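## Task

Take plates B83 and B33 out of plate hotel H1 and drop them into the waste bin WASTE. WASTE has to be standing upright at the end, and every other plate has to be back in the slot it began in. Nothing counts if it only stays put because the robot is holding it. Finish by opening the gripper and moving the hand away.

## Robot and tools

Robot: one Doosan M1013 arm (six joints: waist, shoulder, elbow, forearm roll, wrist pitch, wrist roll) with a Robotiq 2F-140 two-finger gripper. There is only one arm, so every command is for that arm.

Frames: the scene frame has its origin on the table top under the arm base, +z up, and +y to the left when looking along +x. The gripper frame has the fingers pointing along its +z and the fingers closing along its y axis. The reported end_effector_position is the point between the pads when closed; closed fingertips stick out about 33 mm past it, open ones about 9 mm. Closing pushes the tips roughly 24 mm further out, so keep that gap above any surface.

execute_actions(actions): a list of actions run one after another. Each action is an object with any of "rows", "steps", "until". An empty list does not move anything and just returns state and images.
- rows: up to 15 rows; each row is one control step of 1/30 s. A row is exactly 9 numbers, each in [-1, 1], in this order: dx, dy, dz, rx, ry, rz, position, force_limit, speed.
- dx, dy, dz, rx, ry, rz: an offset, not a pose. It is measured in the gripper's own axes from the gripper pose measured when the action began (for the first action in a call, the last pose a result reported). Every row refers to that same start pose, not to the row before. Scale: 1.0 equals 0.6 m for dx/dy/dz and 180 degrees for the rotation; rx, ry, rz form a single rotation vector. Per step the commanded pose is clipped to 70 mm and 16 degrees from where the hand actually is. To move gently, ramp the offset, e.g. add 0.01 per row (6 mm per step).
- position: an absolute gripper opening command. +1 = fully open (140 mm), around -0.8 the pads touch, -1 = close until blocked.
- force_limit: grip force, about 14 N at -1, 60 N at 0, 107 N at +1 (for parts up to 40 mm wide).
- speed: finger speed, about 30 mm/s at -1, 140 at 0, 250 at +1.
- steps: 1 to 450, at least the number of rows, default 15. After the last row the arm keeps heading to that row's target and the gripper keeps its command; give long moves enough steps, and if a move gets cut short, send the remainder in the next action rather than relying on drift.
- until: stops the action early once all listed conditions hold (the arm is not braked). Only the device scanner can be named, with field code (a lowercase ID such as "b83", or "no_read") or reads; write [op, value] with op among =, !=, <, <=, >, >=; numbers always need an op. Any bad value or unknown name makes the whole call be rejected before motion.

zoom_image(camera, region): camera is cam_head_left, cam_head_right or cam_wrist; region is [x0, y0, x1, y1] in pixels of that camera's last image, top-left is (0,0), at most 504 x 504. Image sizes: head cameras 896x504, wrist 616x616 (fisheye). Calibration (K, distortion, T_world_to_cam) is supplied per camera and may be off by a few degrees and millimetres.

read_manual(section): only returns licence texts; no motion.

finished_scene(scene): pass the current scene number (1 or 2). It is final and reports whether the goal was met, then starts the next scene with its own goal. Only call it when the goal holds without the robot's help. Ending a reply without any tool call ends everything.

Result lines: end_effector_position (m) and end_effector_quat_wxyz in the scene frame, plus linear and angular velocities; the printed position can be slightly wrong, more so far from the base. "Hand target" is the pose the controller is currently driving to. "pose unreachable" means the clearance check (which treats the base mount as arm) altered or blocked the command; the arm then stops shortly after. object_status: 0 moving, 1 blocked while opening, 2 blocked while closing (a grip), 3 reached the command or pads met (a thin part may still be held). A good grip reads 2. To squeeze harder while at 2, raise force_limit and nudge position (e.g. -1 to -0.98). position_measured is in counts, 3 fully open to 230 pads together, not linear. scanner reports code and reads (how many times it went from no_read to an ID). Joint positions are listed base to tip.

Task facts: H1 has 6 slots numbered from the bottom. Each plate shows its ID on a front label. A plate is home when it lies flat on its shelf, short end facing out, pushed fully against the back stop; releasing it far from home may let it tip off. To identify a plate you can lay it flat in nest RD with well A1 at the corner marked A1 (A1 sits at the labelled short end, in the corner opposite the labelled long side); with a clear view the scanner reports its ID. WASTE is loose on the table; release an item only once it is entirely inside, and keep the bin upright.

Avoid: knocking anything off the table, dropping or slamming plates, and pushing hard. Contact torque at a joint's load limit (waist 319, shoulder 319, elbow 150, wrist joints 42.3 N m, held weight included) or an outside force of 144 N stops the arm for 10 s and drops the rest of the call. Holding loads heats motors; a MOTOR HOT line warns before an over-temperature stop. Expect occasional brief tugs on held parts or shoves on loose objects. The robot holds its last command while you think. Quick, smooth, low-effort motion is preferred.

Each tool is called after ">>>" as a command line: name --argument value for each argument, lists and objects as JSON in quotes; but a table of rows of numbers goes row by row, as --pt "numbers of a row", without its own name.

## Session

>>> execute_actions --actions '[]'

Scene clock: 0.00 s.
end_effector_position=(+0.5154, -0.3846, +0.3129) position_measured=3 object_status=3 end_effector_quat_wxyz=(-0.335, +0.351, +0.594, -0.642) end_effector_velocity=(+0.001, +0.001, +0.000) end_effector_angular_velocity=(-0.001, -0.001, +0.002)
Joint positions: [-0.321  0.756  1.588 -1.057  2.09  -0.637]
Joint velocities: [ 0.001 -0.    -0.    -0.    -0.001  0.001]
Hand target: +0.515, -0.385, +0.313; -0.335, +0.351, +0.594, -0.642
scanner: code=no_read reads=0

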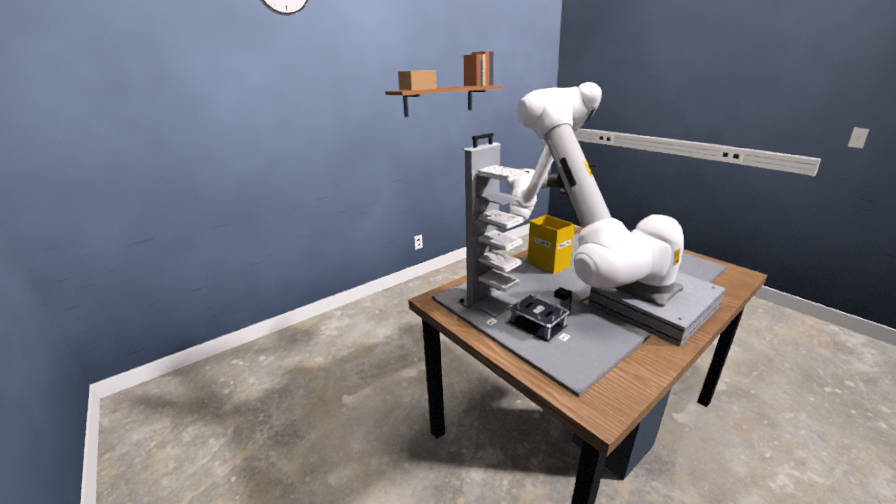

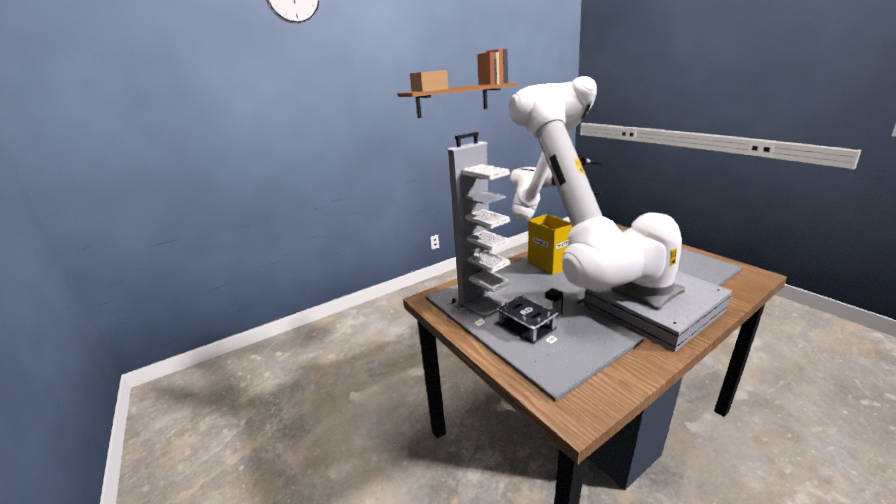

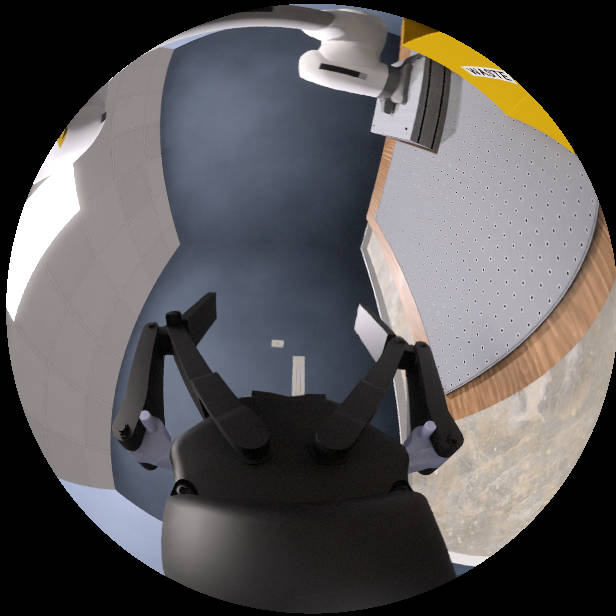

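>>> zoom_image --camera "cam_head_left" --region '[400, 120, 660, 360]'

>>> zoom_image --camera "cam_head_right" --region '[400, 120, 660, 360]'

Region (400, 120, 660, 360) of cam_head_left's 896x504 image, scaled by 1.938, with more detail than that image has; it fills the top 465 rows of this view, and the rest is white.

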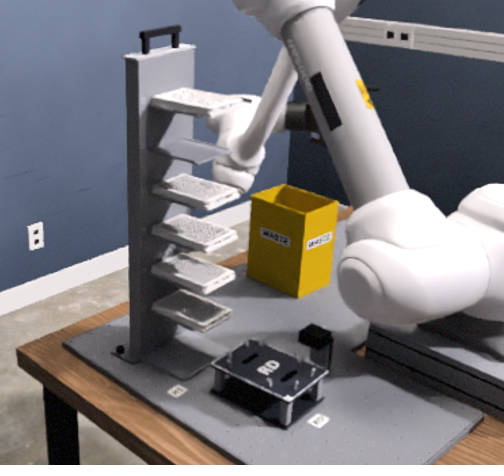

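Region (400, 120, 660, 360) of cam_head_right's 896x504 image, scaled by 1.938, with more detail than that image has; it fills the top 465 rows of this view, and the rest is white.

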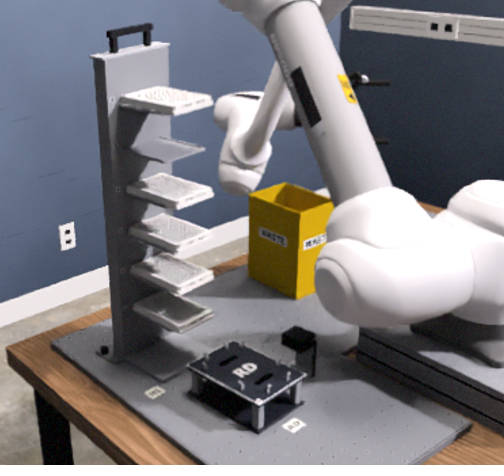

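>>> execute_actions --actions '[{"rows":[[0,-0.05,0,0,0,-0.1,1,0,0],[0,-0.287,0,0,0,-0.5,1,0,0]],"steps":60},{"rows":[[0,0.143,0.36,0.278,0,0,1,0,0]],"steps":60}]'

Scene clock: 24.23 s.
end_effector_position=(+0.2886, -0.4143, +0.4901) position_measured=3 object_status=3 end_effector_quat_wxyz=(+0.553, +0.447, -0.514, +0.479) end_effector_velocity=(+0.000, -0.000, -0.001) end_effector_angular_velocity=(+0.001, +0.001, +0.000)
Joint positions: [-0.386 -0.096  2.424 -1.767  1.444 -2.373]
Joint velocities: [-0.     0.001 -0.    -0.    -0.001 -0.001]
Hand target: +0.289, -0.414, +0.490; +0.553, +0.447, -0.514, +0.479
Off the commanded pose: 0.001 m, 0 deg.
scanner: code=no_read reads=0
camera_calibration (this result's frames):
cam_wrist: T_world_to_cam=[[-0.958482, 0.274942, 0.0756213, 0.330397], [0.00429064, 0.279072, -0.960261, 0.592432], [-0.28512, -0.920068, -0.268665, 0.0135922], [0, 0, 0, 1]] pos_world=[0.318013, -0.243665, 0.547556]

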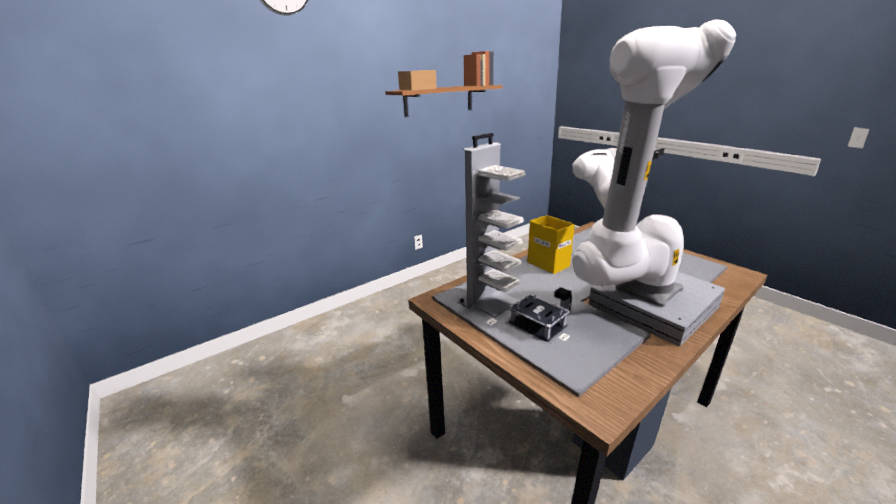

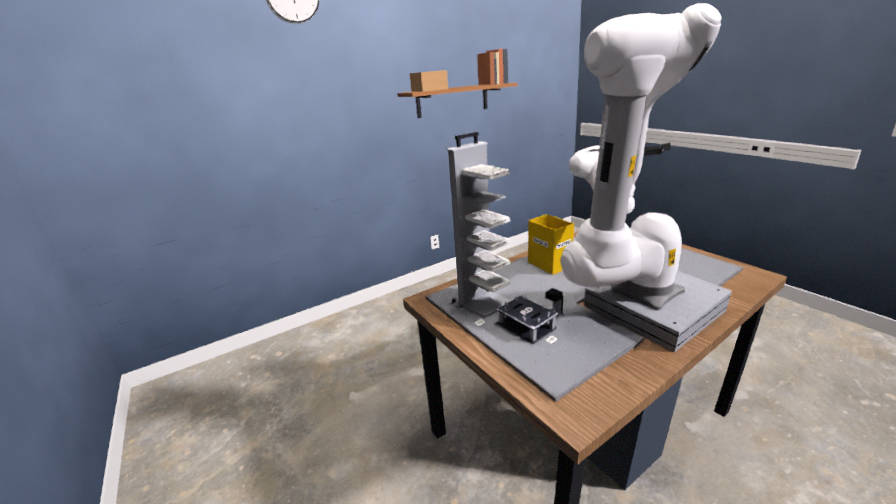

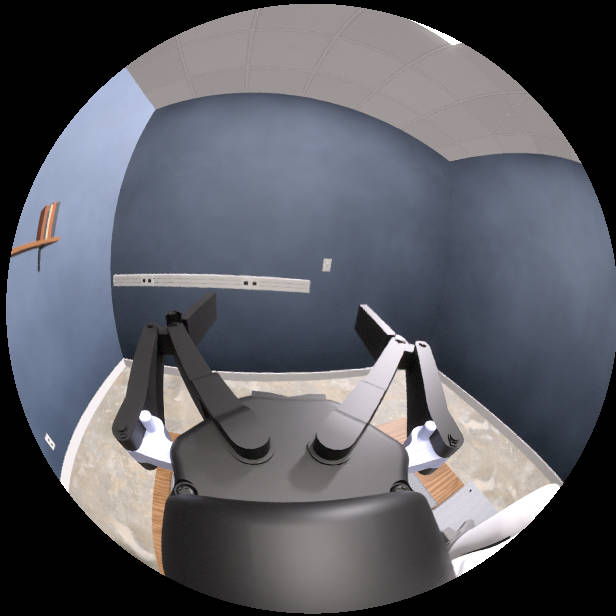

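>>> execute_actions --actions '[{"rows":[[0,-0.113,-0.342,0.128,0,0,1,0,0]],"steps":35},{"rows":[[0,-0.122,-0.463,0.167,0,0,1,0,0]],"steps":40},{"rows":[[0,0.035,-0.397,0.111,0,0,1,0,0]],"steps":40},{"rows":[[0,-0.223,-0.232,0.139,0,0,1,0,0]],"steps":40}]'

Scene clock: 35.17 s.
end_effector_position=(+0.4775, -0.0529, +0.4629) position_measured=3 object_status=3 end_effector_quat_wxyz=(+0.322, +0.634, -0.275, +0.647) end_effector_velocity=(-0.000, -0.000, +0.000) end_effector_angular_velocity=(+0.001, -0.001, -0.000)
Joint positions: [ 0.512 -0.108  2.468 -1.713  1.475 -2.386]
Joint velocities: [-0.    -0.001 -0.     0.    -0.     0.   ]
Hand target: +0.478, -0.053, +0.463; +0.322, +0.634, -0.275, +0.647
Off the commanded pose: 0.000 m, 0 deg.
scanner: code=no_read reads=0
pose unreachable: on one or more control steps of this call, first in action 1 (counted from 0), an arm could not follow its commanded pose, so it was not sent that pose on those steps. It may still have moved: this result reports where it is.
cause: the commanded pose would bring two parts of the arm too close to each other (joints 2 (shoulder) to 4 (forearm roll) lie between them).
camera_calibration (this result's frames):
cam_wrist: T_world_to_cam=[[-0.840371, -0.526457, 0.128916, 0.290658], [-0.257015, 0.177652, -0.949938, 0.579292], [0.477199, -0.831434, -0.284601, 0.04065], [0, 0, 0, 1]] pos_world=[0.373749, 0.0839042, 0.52439]

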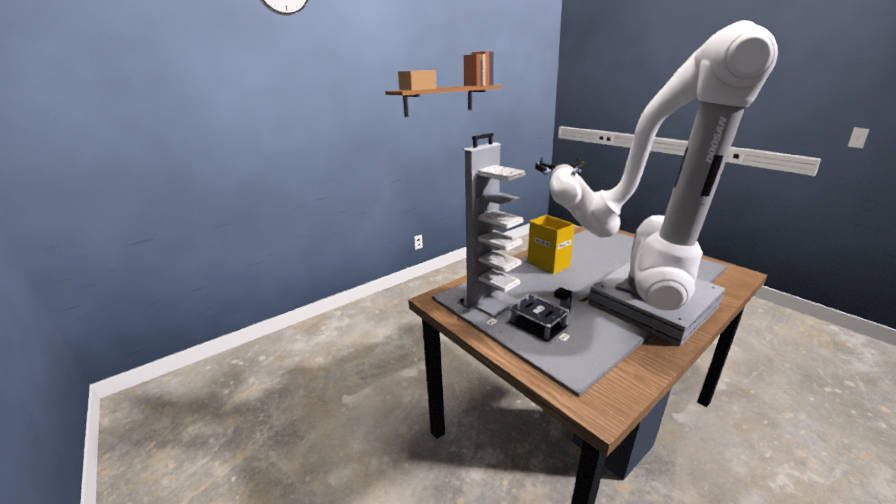

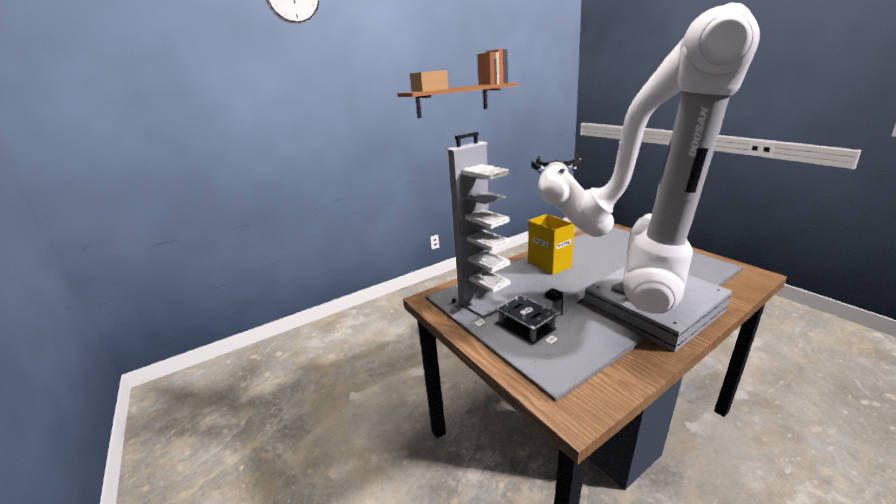

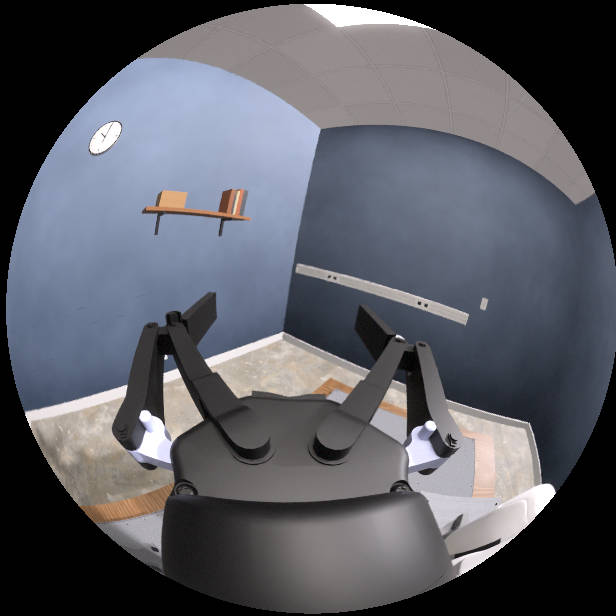

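>>> execute_actions --actions '[{"rows":[[0.17,0,0,0,0,0,1,0,0]],"steps":18},{"rows":[[0,0.023,-0.345,0,0,0,1,0,0]],"steps":35},{"rows":[[0,0.02,-0.16,0.04,0,0,1,0,0],[0,0.02,-0.16,0.04,0,0,1,0,0],[0,0.02,-0.16,0.04,0,0,1,0,0],[0,0.02,-0.16,0.04,0,0,1,0,0],[0,0.02,-0.2,0.04,0,0,1,0,0],[0,0.02,-0.2,0.04,0,0,1,0,0],[0,0.02,-0.2,0.04,0,0,1,0,0],[0,0.02,-0.2,0.04,0,0,1,0,0],[0,0.04,-0.332,0.111,0,0,1,0,0]],"steps":40},{"rows":[[-0.1,-0.192,-0.22,0.167,0,0,1,0,0]],"steps":40},{"rows":[[-0.2,0,0,0,0,0,1,0,0]],"steps":25}]'

Scene clock: 48.60 s.
end_effector_position=(+0.1300, +0.3930, +0.3588) position_measured=3 object_status=3 end_effector_quat_wxyz=(+0.024, +0.711, +0.024, +0.703) end_effector_velocity=(+0.000, -0.000, -0.000) end_effector_angular_velocity=(-0.000, +0.000, -0.001)
Joint positions: [ 1.953  0.211  2.351 -1.223  1.774 -2.162]
Joint velocities: [-0. -0.  0.  0. -0. -0.]
Hand target: +0.130, +0.393, +0.359; +0.023, +0.711, +0.024, +0.703
Off the commanded pose: 0.000 m, 0 deg.
scanner: code=no_read reads=0
camera_calibration (this result's frames):
cam_wrist: T_world_to_cam=[[-0.12985, -0.979994, 0.150831, 0.324844], [-0.355087, -0.0960689, -0.929884, 0.424965], [0.925771, -0.174303, -0.335508, 0.249277], [0, 0, 0, 1]] pos_world=[-0.0376926, 0.402621, 0.429806]

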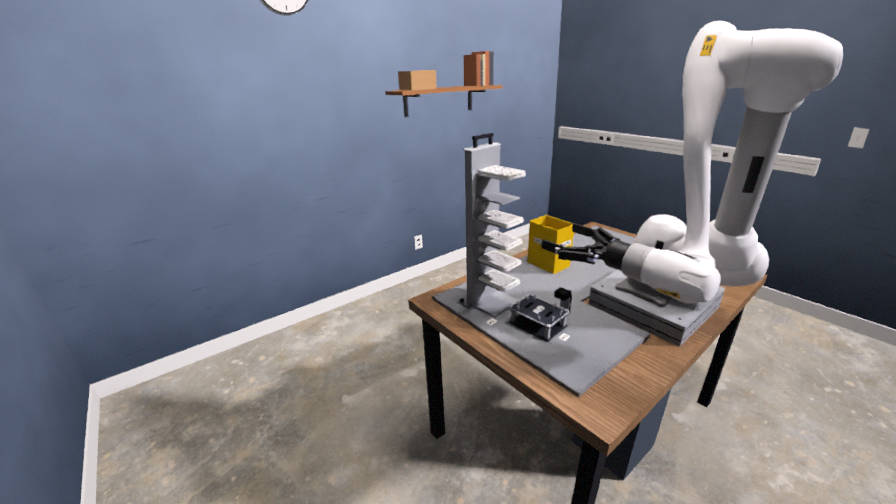

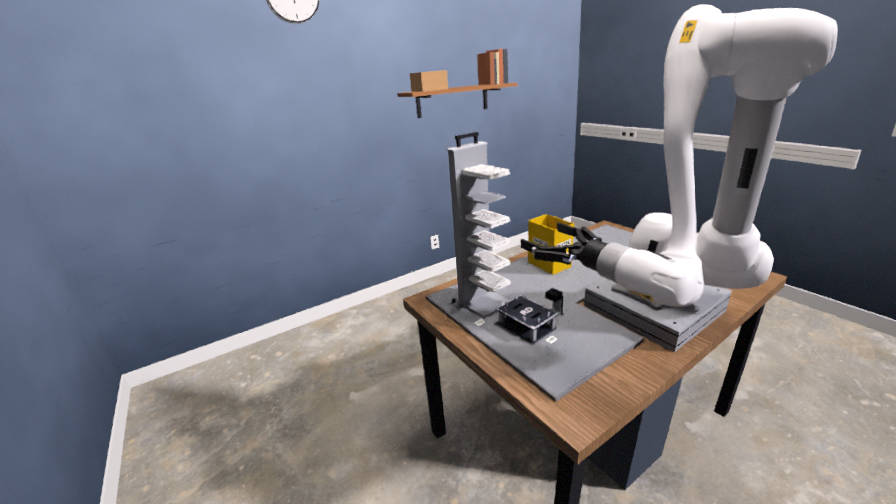

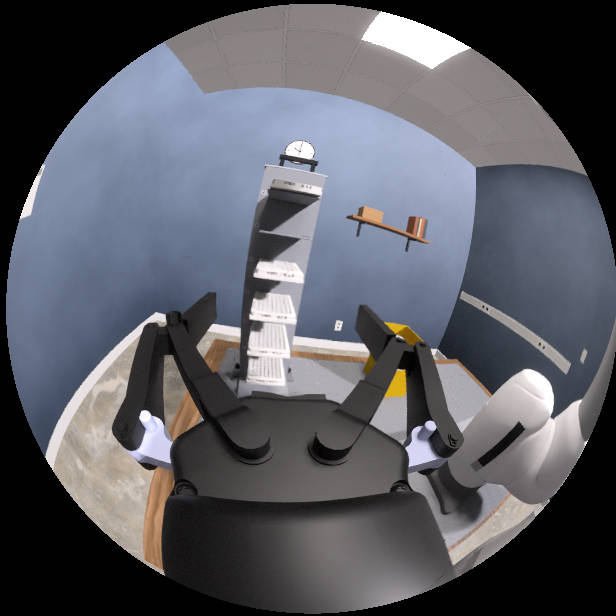

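>>> execute_actions --actions '[{"rows":[[0,0,0.2,0,0.003,0.022,1,0,0]],"steps":28}]'

>>> zoom_image --camera "cam_wrist" --region '[190, 110, 390, 410]'

Scene clock: 52.20 s.
end_effector_position=(+0.2499, +0.3931, +0.3572) position_measured=3 object_status=3 end_effector_quat_wxyz=(-0.001, +0.708, -0.000, +0.706) end_effector_velocity=(-0.000, +0.000, +0.001) end_effector_angular_velocity=(+0.001, -0.001, +0.000)
Joint positions: [ 1.674  0.169  2.425 -1.465  1.63  -2.096]
Joint velocities: [ 0.    -0.001 -0.    -0.001  0.001 -0.   ]
Hand target: +0.250, +0.393, +0.357; -0.001, +0.708, -0.000, +0.706
Off the commanded pose: 0.000 m, 0 deg.
scanner: code=no_read reads=0
camera_calibration (this result's frames):
cam_wrist: T_world_to_cam=[[-0.131101, -0.988011, 0.0815315, 0.368951], [-0.346208, -0.0314351, -0.937631, 0.441235], [0.928952, -0.151151, -0.337936, 0.128756], [0, 0, 0, 1]] pos_world=[0.0815212, 0.39786, 0.427145]

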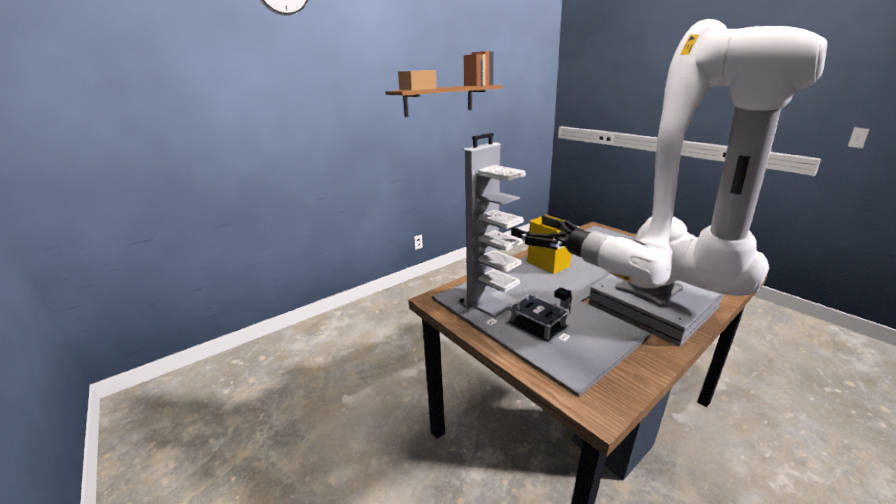

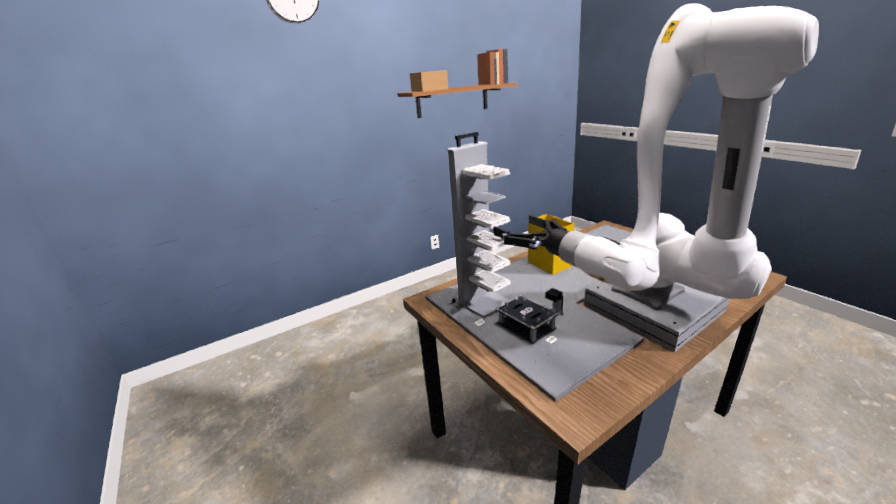

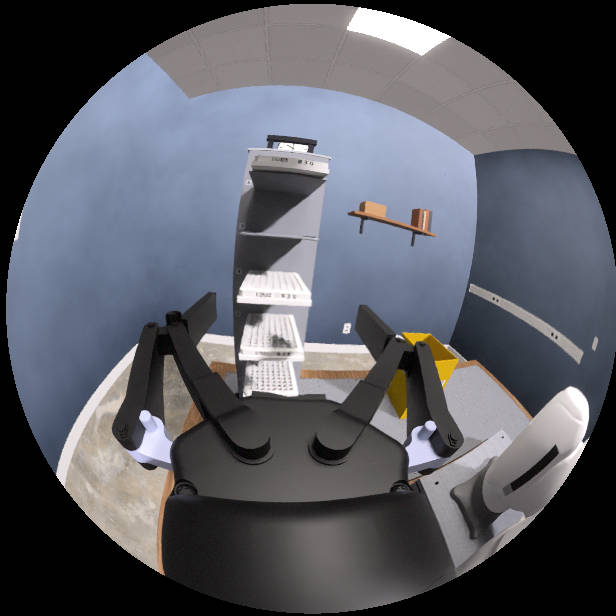

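Region (190, 110, 390, 410) of cam_wrist's 616x616 image, scaled by 1.680, with more detail than that image has.

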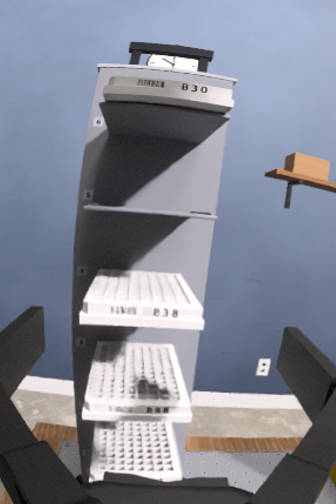

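>>> execute_actions --actions '[{"rows":[[-0.2,-0.02,0,0,0,0,1,0,0]],"steps":28}]'

>>> zoom_image --camera "cam_wrist" --region '[190, 150, 390, 410]'

Scene clock: 57.13 s.
end_effector_position=(+0.2494, +0.4055, +0.2374) position_measured=3 object_status=3 end_effector_quat_wxyz=(-0.001, +0.708, -0.000, +0.706) end_effector_velocity=(+0.001, -0.001, +0.000) end_effector_angular_velocity=(+0.001, +0.001, -0.003)
Joint positions: [ 1.671  0.457  2.439 -1.456  1.595 -1.795]
Joint velocities: [-0.003 -0.001 -0.     0.001 -0.001 -0.   ]
Hand target: +0.249, +0.405, +0.237; -0.001, +0.708, -0.000, +0.706
Off the commanded pose: 0.000 m, 0 deg.
scanner: code=no_read reads=0
camera_calibration (this result's frames):
cam_wrist: T_world_to_cam=[[-0.130618, -0.988076, 0.0815133, 0.390765], [-0.346069, -0.0316069, -0.937676, 0.329123], [0.929072, -0.150687, -0.337814, 0.0903078], [0, 0, 0, 1]] pos_world=[0.0810382, 0.410117, 0.307266]

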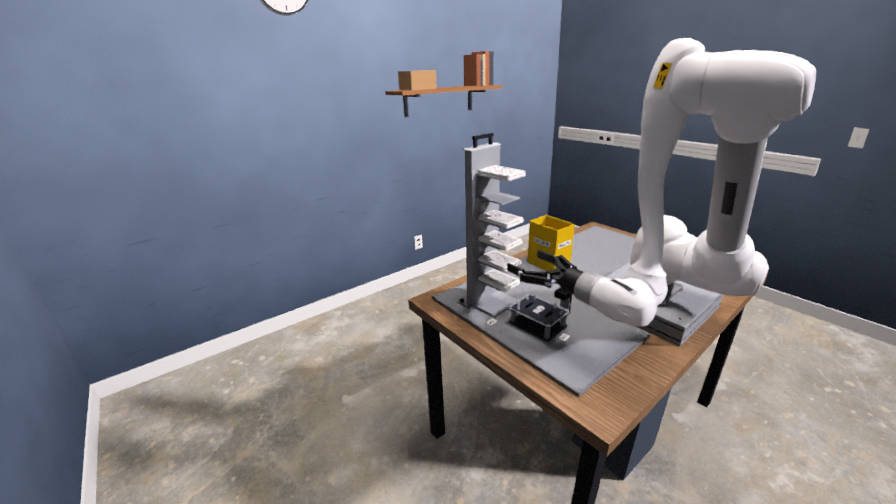

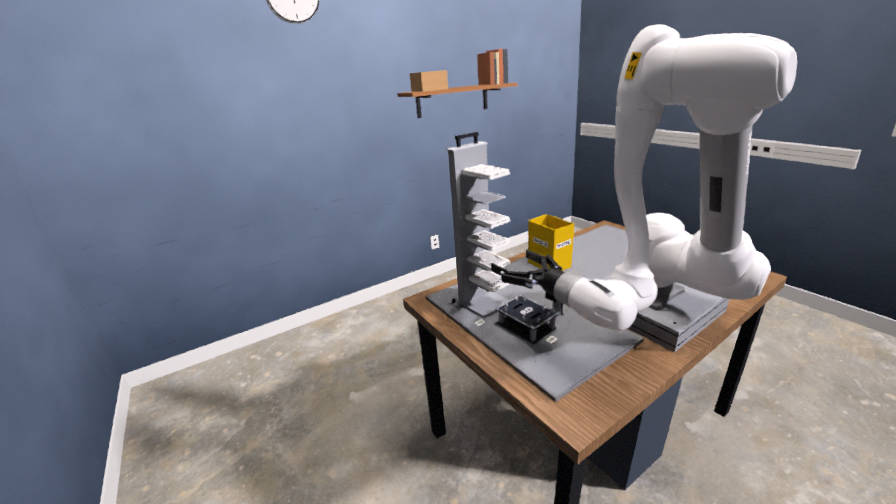

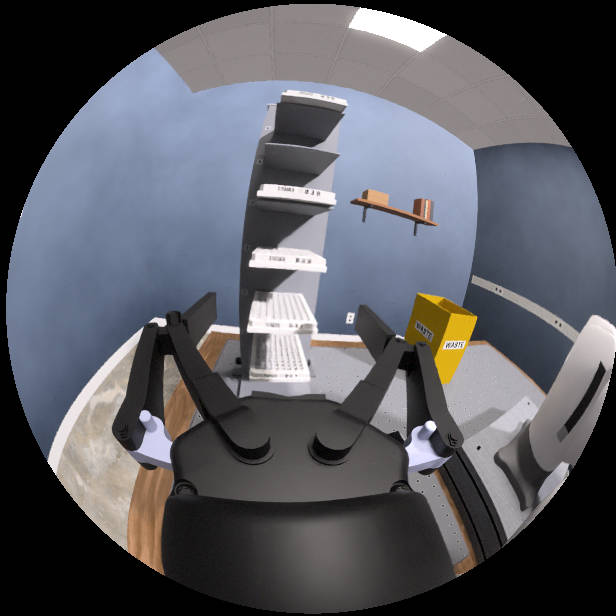

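Region (190, 150, 390, 410) of cam_wrist's 616x616 image, scaled by 1.938, with more detail than that image has; it fills the left 388 columns of this view, and the rest is white.

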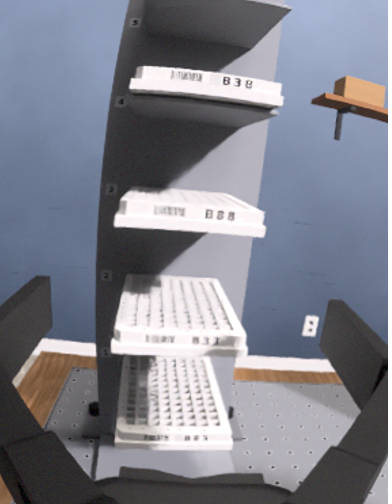

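>>> execute_actions --actions '[{"rows":[[-0.057,-0.002,0,0,0,0,1,0,0]],"steps":15},{"rows":[[0,0,0.15,0,0,0,1,0,0]],"steps":25}]'

>>> zoom_image --camera "cam_head_right" --region '[440, 220, 640, 360]'

Scene clock: 66.63 s.
end_effector_position=(+0.3392, +0.4069, +0.2029) position_measured=3 object_status=3 end_effector_quat_wxyz=(-0.001, +0.708, -0.000, +0.706) end_effector_velocity=(+0.001, -0.001, -0.000) end_effector_angular_velocity=(-0.001, +0.000, -0.002)
Joint positions: [ 1.45   0.539  2.451 -1.673  1.551 -1.703]
Joint velocities: [-0.001  0.    -0.     0.    -0.    -0.001]
Hand target: +0.339, +0.407, +0.203; -0.001, +0.708, -0.000, +0.706
Off the commanded pose: 0.000 m, 0 deg.
scanner: code=no_read reads=0
camera_calibration (this result's frames):
cam_wrist: T_world_to_cam=[[-0.130435, -0.988105, 0.0814564, 0.406678], [-0.345972, -0.031632, -0.937711, 0.327921], [0.929134, -0.150492, -0.337731, -0.00465972], [0, 0, 0, 1]] pos_world=[0.170826, 0.411512, 0.272795]

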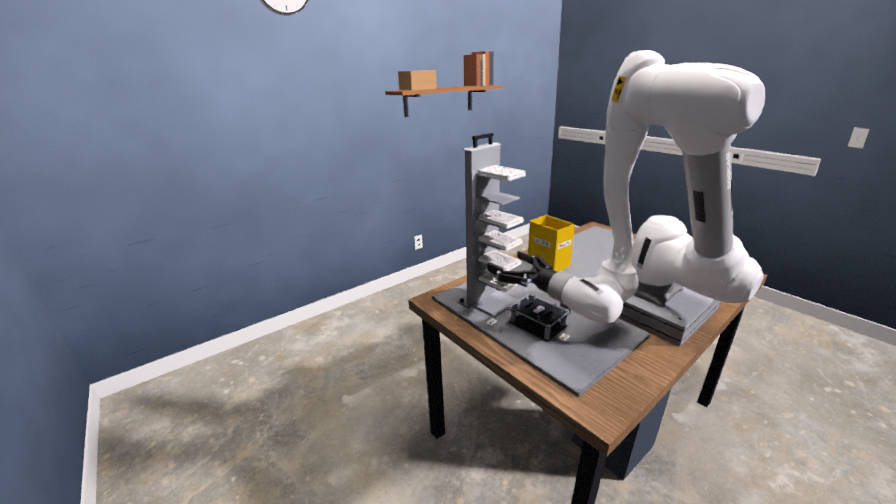

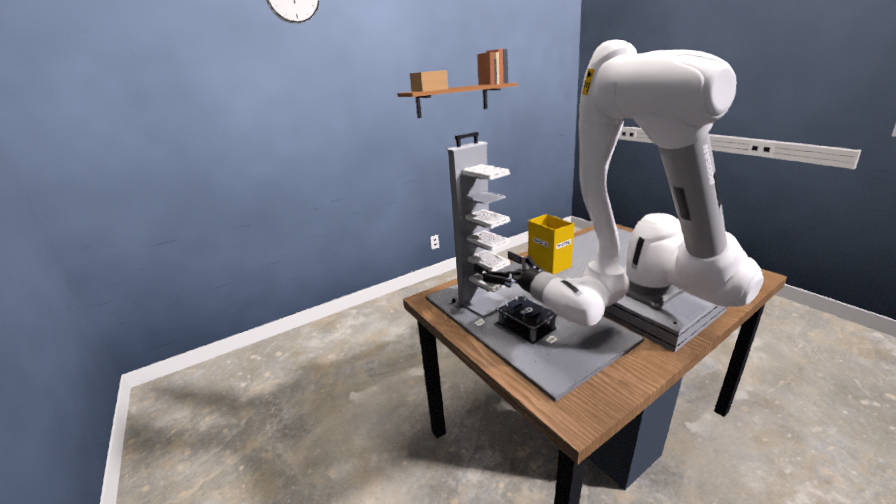

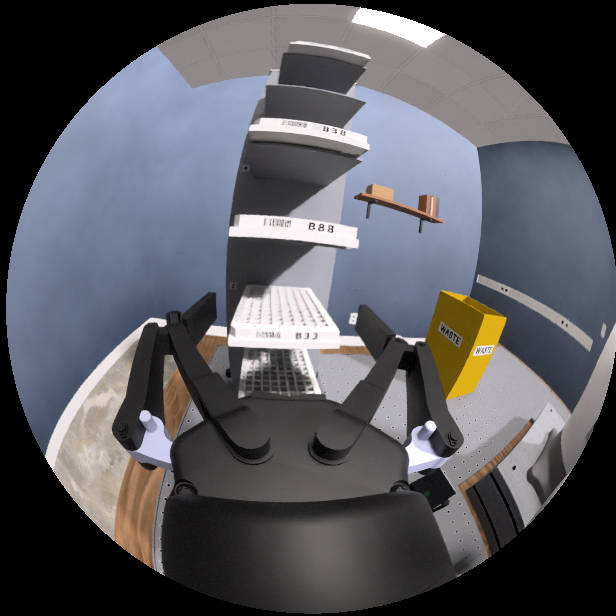

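Region (440, 220, 640, 360) of cam_head_right's 896x504 image, scaled by 2.520, with more detail than that image has; it fills the top 353 rows of this view, and the rest is white.

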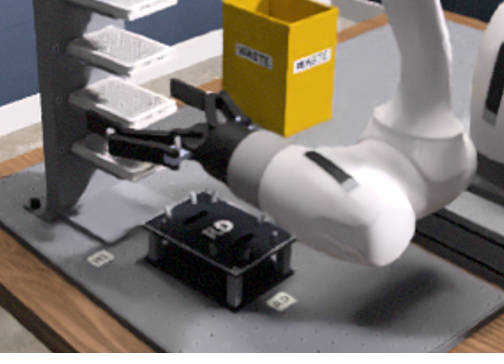

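>>> execute_actions --actions '[{"rows":[[0,-0.004,0.025,0,0,0,1,0,0]],"steps":12},{"rows":[[0,0,0,0,0,0,-1,0.2,0]],"steps":25},{"rows":[[0.004,0,0,0,0,0,-1,0.2,0],[0.008,0,0,0,0,0,-1,0.2,0],[0.012,0,0,0,0,0,-1,0.2,0]],"steps":10}]'

Scene clock: 80.37 s.
end_effector_position=(+0.3540, +0.4103, +0.2090) position_measured=101 object_status=2 end_effector_quat_wxyz=(-0.002, +0.708, +0.000, +0.706) end_effector_velocity=(+0.001, -0.001, -0.000) end_effector_angular_velocity=(-0.000, +0.000, -0.002)
Joint positions: [ 1.414  0.525  2.445 -1.71   1.542 -1.721]
Joint velocities: [-0.003  0.001 -0.    -0.    -0.     0.   ]
Hand target: +0.354, +0.410, +0.209; -0.001, +0.708, -0.000, +0.706
Off the commanded pose: 0.001 m, 0 deg.
FORCE FAULT: contact force on the arm reached its limit, and the arm stopped for 10 seconds. The contact can be on any part of the arm, not only on its tool. The arm's remaining commands of this call were not run. The arm holds still and accepts commands again. Move the arm away from the contact; if what it grips holds it there, let go first. Pushing or pulling that hard again can fault the arm again.
scanner: code=no_read reads=0
camera_calibration (this result's frames):
cam_wrist: T_world_to_cam=[[-0.128336, -0.988393, 0.0812942, 0.410901], [-0.346264, -0.0321553, -0.937586, 0.339119], [0.929318, -0.148475, -0.338118, -0.0166527], [0, 0, 0, 1]] pos_world=[0.185634, 0.414564, 0.278919]

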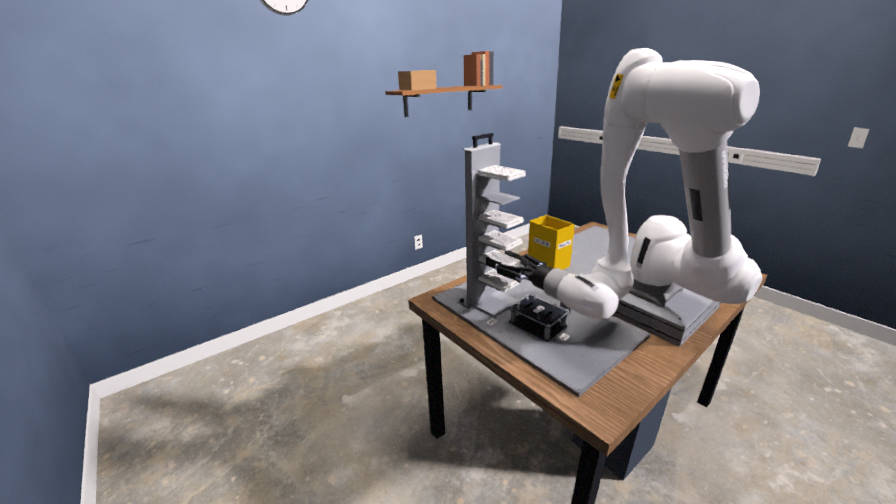

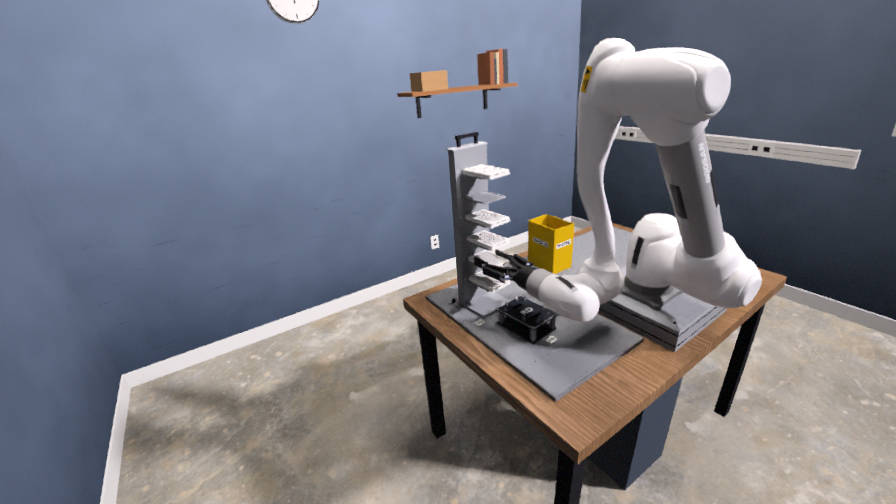

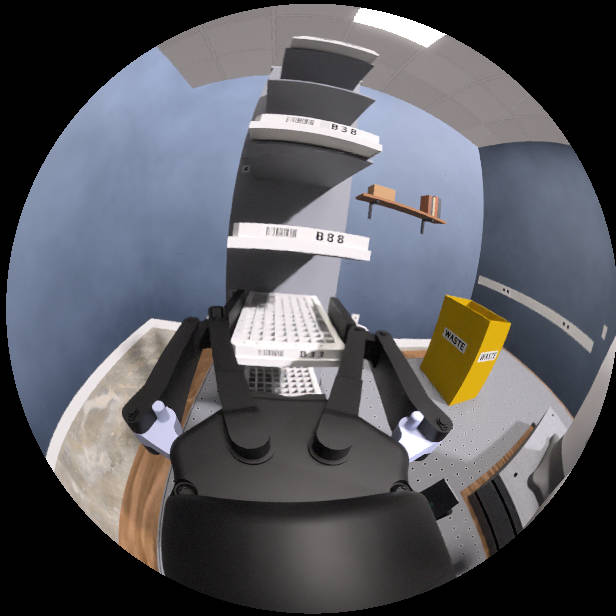

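>>> zoom_image --camera "cam_head_right" --region '[450, 230, 650, 330]'

>>> zoom_image --camera "cam_wrist" --region '[190, 270, 390, 410]'

Region (450, 230, 650, 330) of cam_head_right's 896x504 image, scaled by 2.520, with more detail than that image has.

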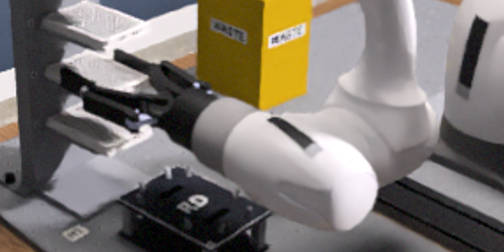

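Region (190, 270, 390, 410) of cam_wrist's 616x616 image, scaled by 2.520, with more detail than that image has; it fills the top 353 rows of this view, and the rest is white.

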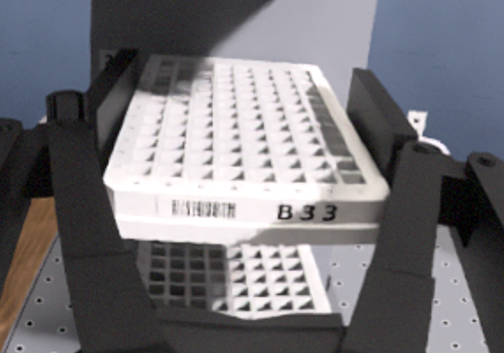

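>>> execute_actions --actions '[{"rows":[[0.002,0,-0.003,0,0,0,-1,0.2,0],[0.004,0,-0.008,0,0,0,-1,0.2,0],[0.005,0,-0.015,0,0,0,-1,0.2,0],[0.005,0,-0.025,0,0,0,-1,0.2,0],[0.005,0,-0.04,0,0,0,-1,0.2,0],[0.005,0,-0.055,0,0,0,-1,0.2,0],[0.005,0,-0.07,0,0,0,-1,0.2,0],[0.005,0,-0.085,0,0,0,-1,0.2,0],[0.005,0,-0.1,0,0,0,-1,0.2,0],[0.005,0,-0.12,0,0,0,-1,0.2,0],[0.005,0,-0.14,0,0,0,-1,0.2,0],[0.005,0,-0.16,0,0,0,-1,0.2,0],[0.005,0,-0.18,0,0,0,-1,0.2,0],[0.005,0,-0.2,0,0,0,-1,0.2,0],[0.005,0,-0.3,0,0,0,-1,0.2,0]],"steps":40},{"rows":[[0.03,0,0,0,0,0,-1,0.2,0],[0.06,0,0,0,0,0,-1,0.2,0],[0.09,0,0,0,0,0,-1,0.2,0],[0.6,0,0,0,0,0,-1,0.2,0]],"steps":55}]'

Scene clock: 94.20 s.
end_effector_position=(+0.1757, +0.4087, +0.5723) position_measured=102 object_status=2 end_effector_quat_wxyz=(-0.002, +0.708, -0.000, +0.706) end_effector_velocity=(-0.000, +0.000, -0.000) end_effector_angular_velocity=(-0.001, +0.000, +0.000)
Joint positions: [ 1.844 -0.103  2.172 -1.425  1.821 -2.605]
Joint velocities: [ 0.     0.     0.     0.     0.    -0.001]
Hand target: +0.176, +0.409, +0.572; -0.002, +0.708, -0.000, +0.706
Off the commanded pose: 0.001 m, 0 deg.
scanner: code=no_read reads=0
camera_calibration (this result's frames):
cam_wrist: T_world_to_cam=[[-0.129567, -0.988224, 0.0813948, 0.356972], [-0.347119, -0.0316882, -0.937286, 0.617701], [0.928828, -0.149695, -0.338926, 0.27271], [0, 0, 0, 1]] pos_world=[0.00736703, 0.413166, 0.642335]

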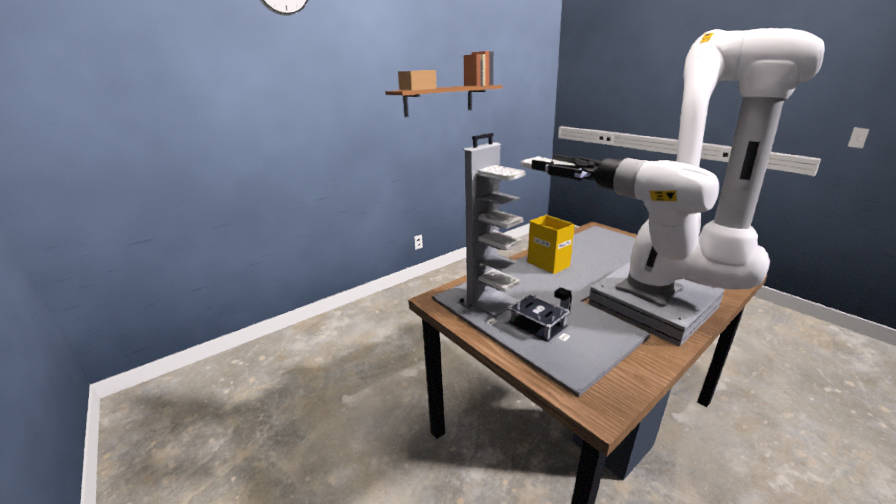

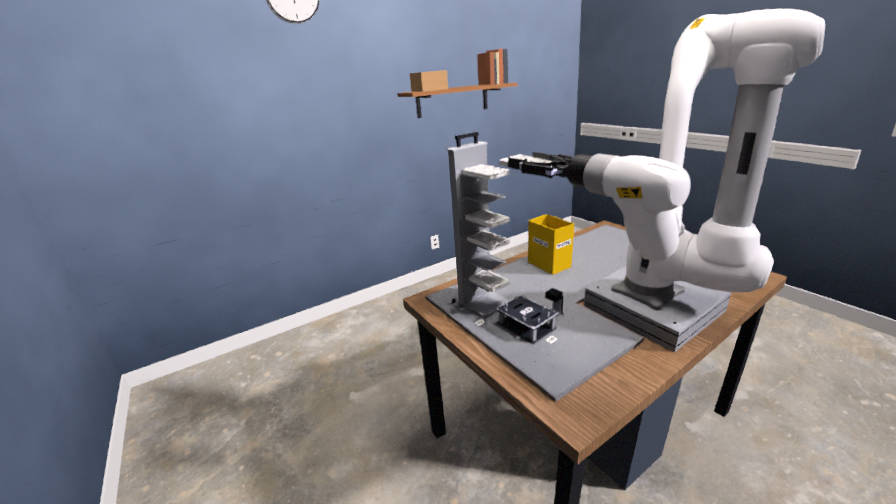

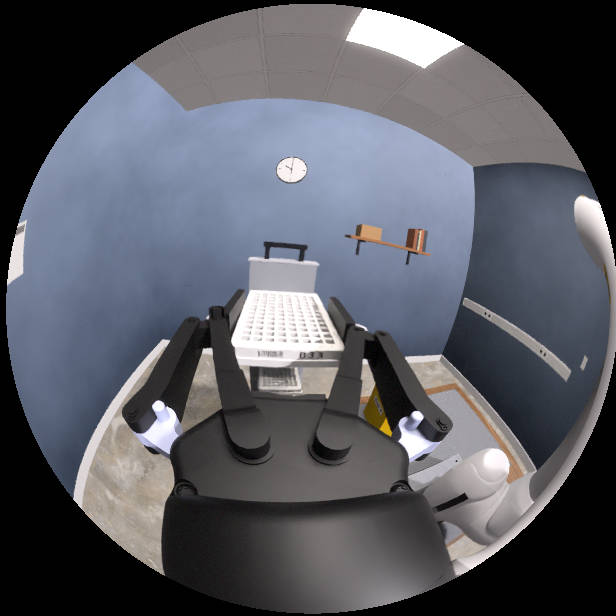

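>>> execute_actions --actions '[{"rows":[[-0.02,0.01,-0.01,0,-0.04,0,-1,0.2,0],[-0.04,0.02,-0.02,0,-0.08,0,-1,0.2,0],[-0.28,0.1,-0.05,0,-0.5,0,-1,0.2,0]],"steps":55},{"rows":[[0.03,0.04,0,0,0,0.03,-1,0.2,0],[0.06,0.08,0,0,0,0.06,-1,0.2,0],[0.59,0.68,0,0,0,0.5,-1,0.2,0]],"steps":70}]'

Scene clock: 104.87 s.
end_effector_position=(+0.4995, -0.0570, +0.4022) position_measured=102 object_status=2 end_effector_quat_wxyz=(+0.001, +0.708, -0.706, -0.002) end_effector_velocity=(-0.000, -0.001, -0.000) end_effector_angular_velocity=(-0.000, +0.000, -0.001)
Joint positions: [-0.222 -0.065  1.847  0.017  1.371 -3.351]
Joint velocities: [-0.001  0.     0.    -0.    -0.    -0.   ]
Hand target: +0.500, -0.057, +0.402; +0.001, +0.708, -0.706, -0.002
Off the commanded pose: 0.001 m, 0 deg.
scanner: code=no_read reads=0
camera_calibration (this result's frames):
cam_wrist: T_world_to_cam=[[-0.986833, -0.0860314, 0.136963, 0.409855], [-0.0338258, 0.937853, 0.345381, -0.0611564], [-0.158164, 0.336201, -0.928414, 0.652346], [0, 0, 0, 1]] pos_world=[0.505568, -0.126703, 0.570635]

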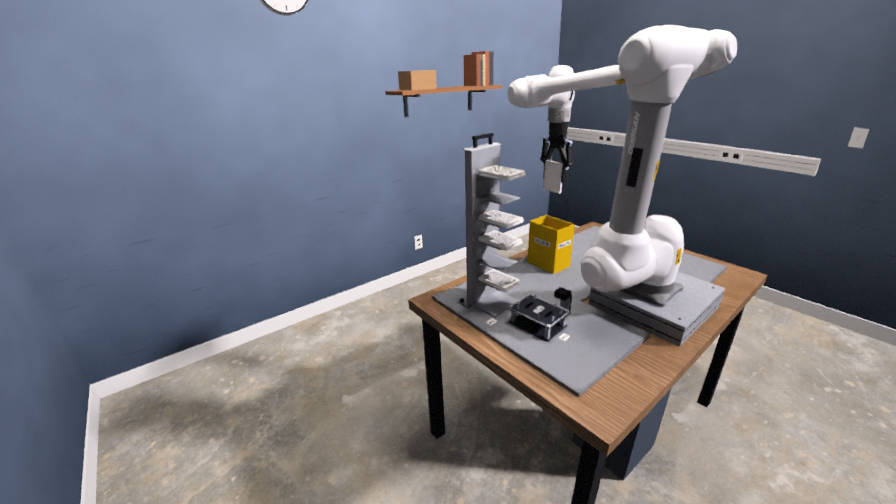

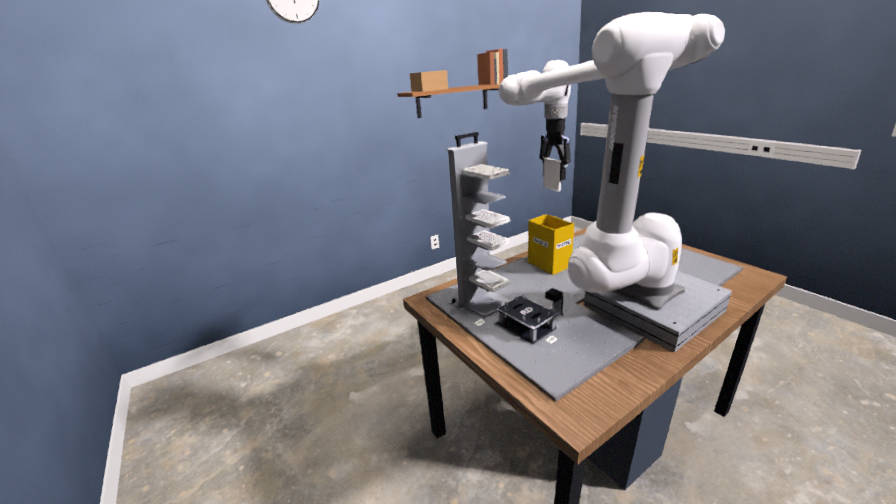

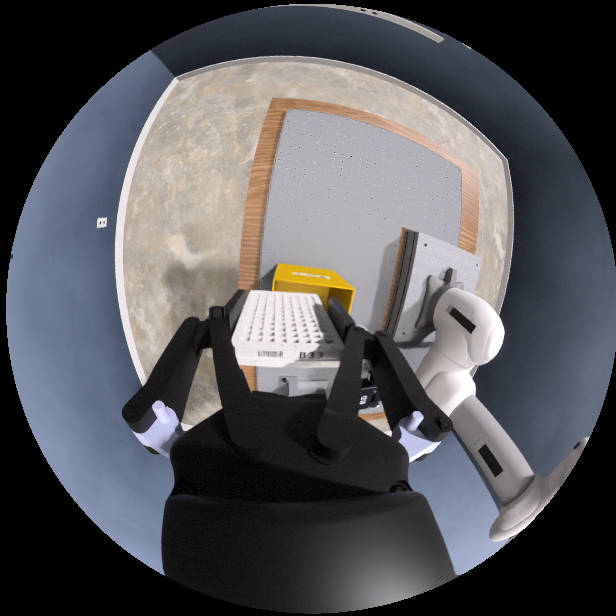

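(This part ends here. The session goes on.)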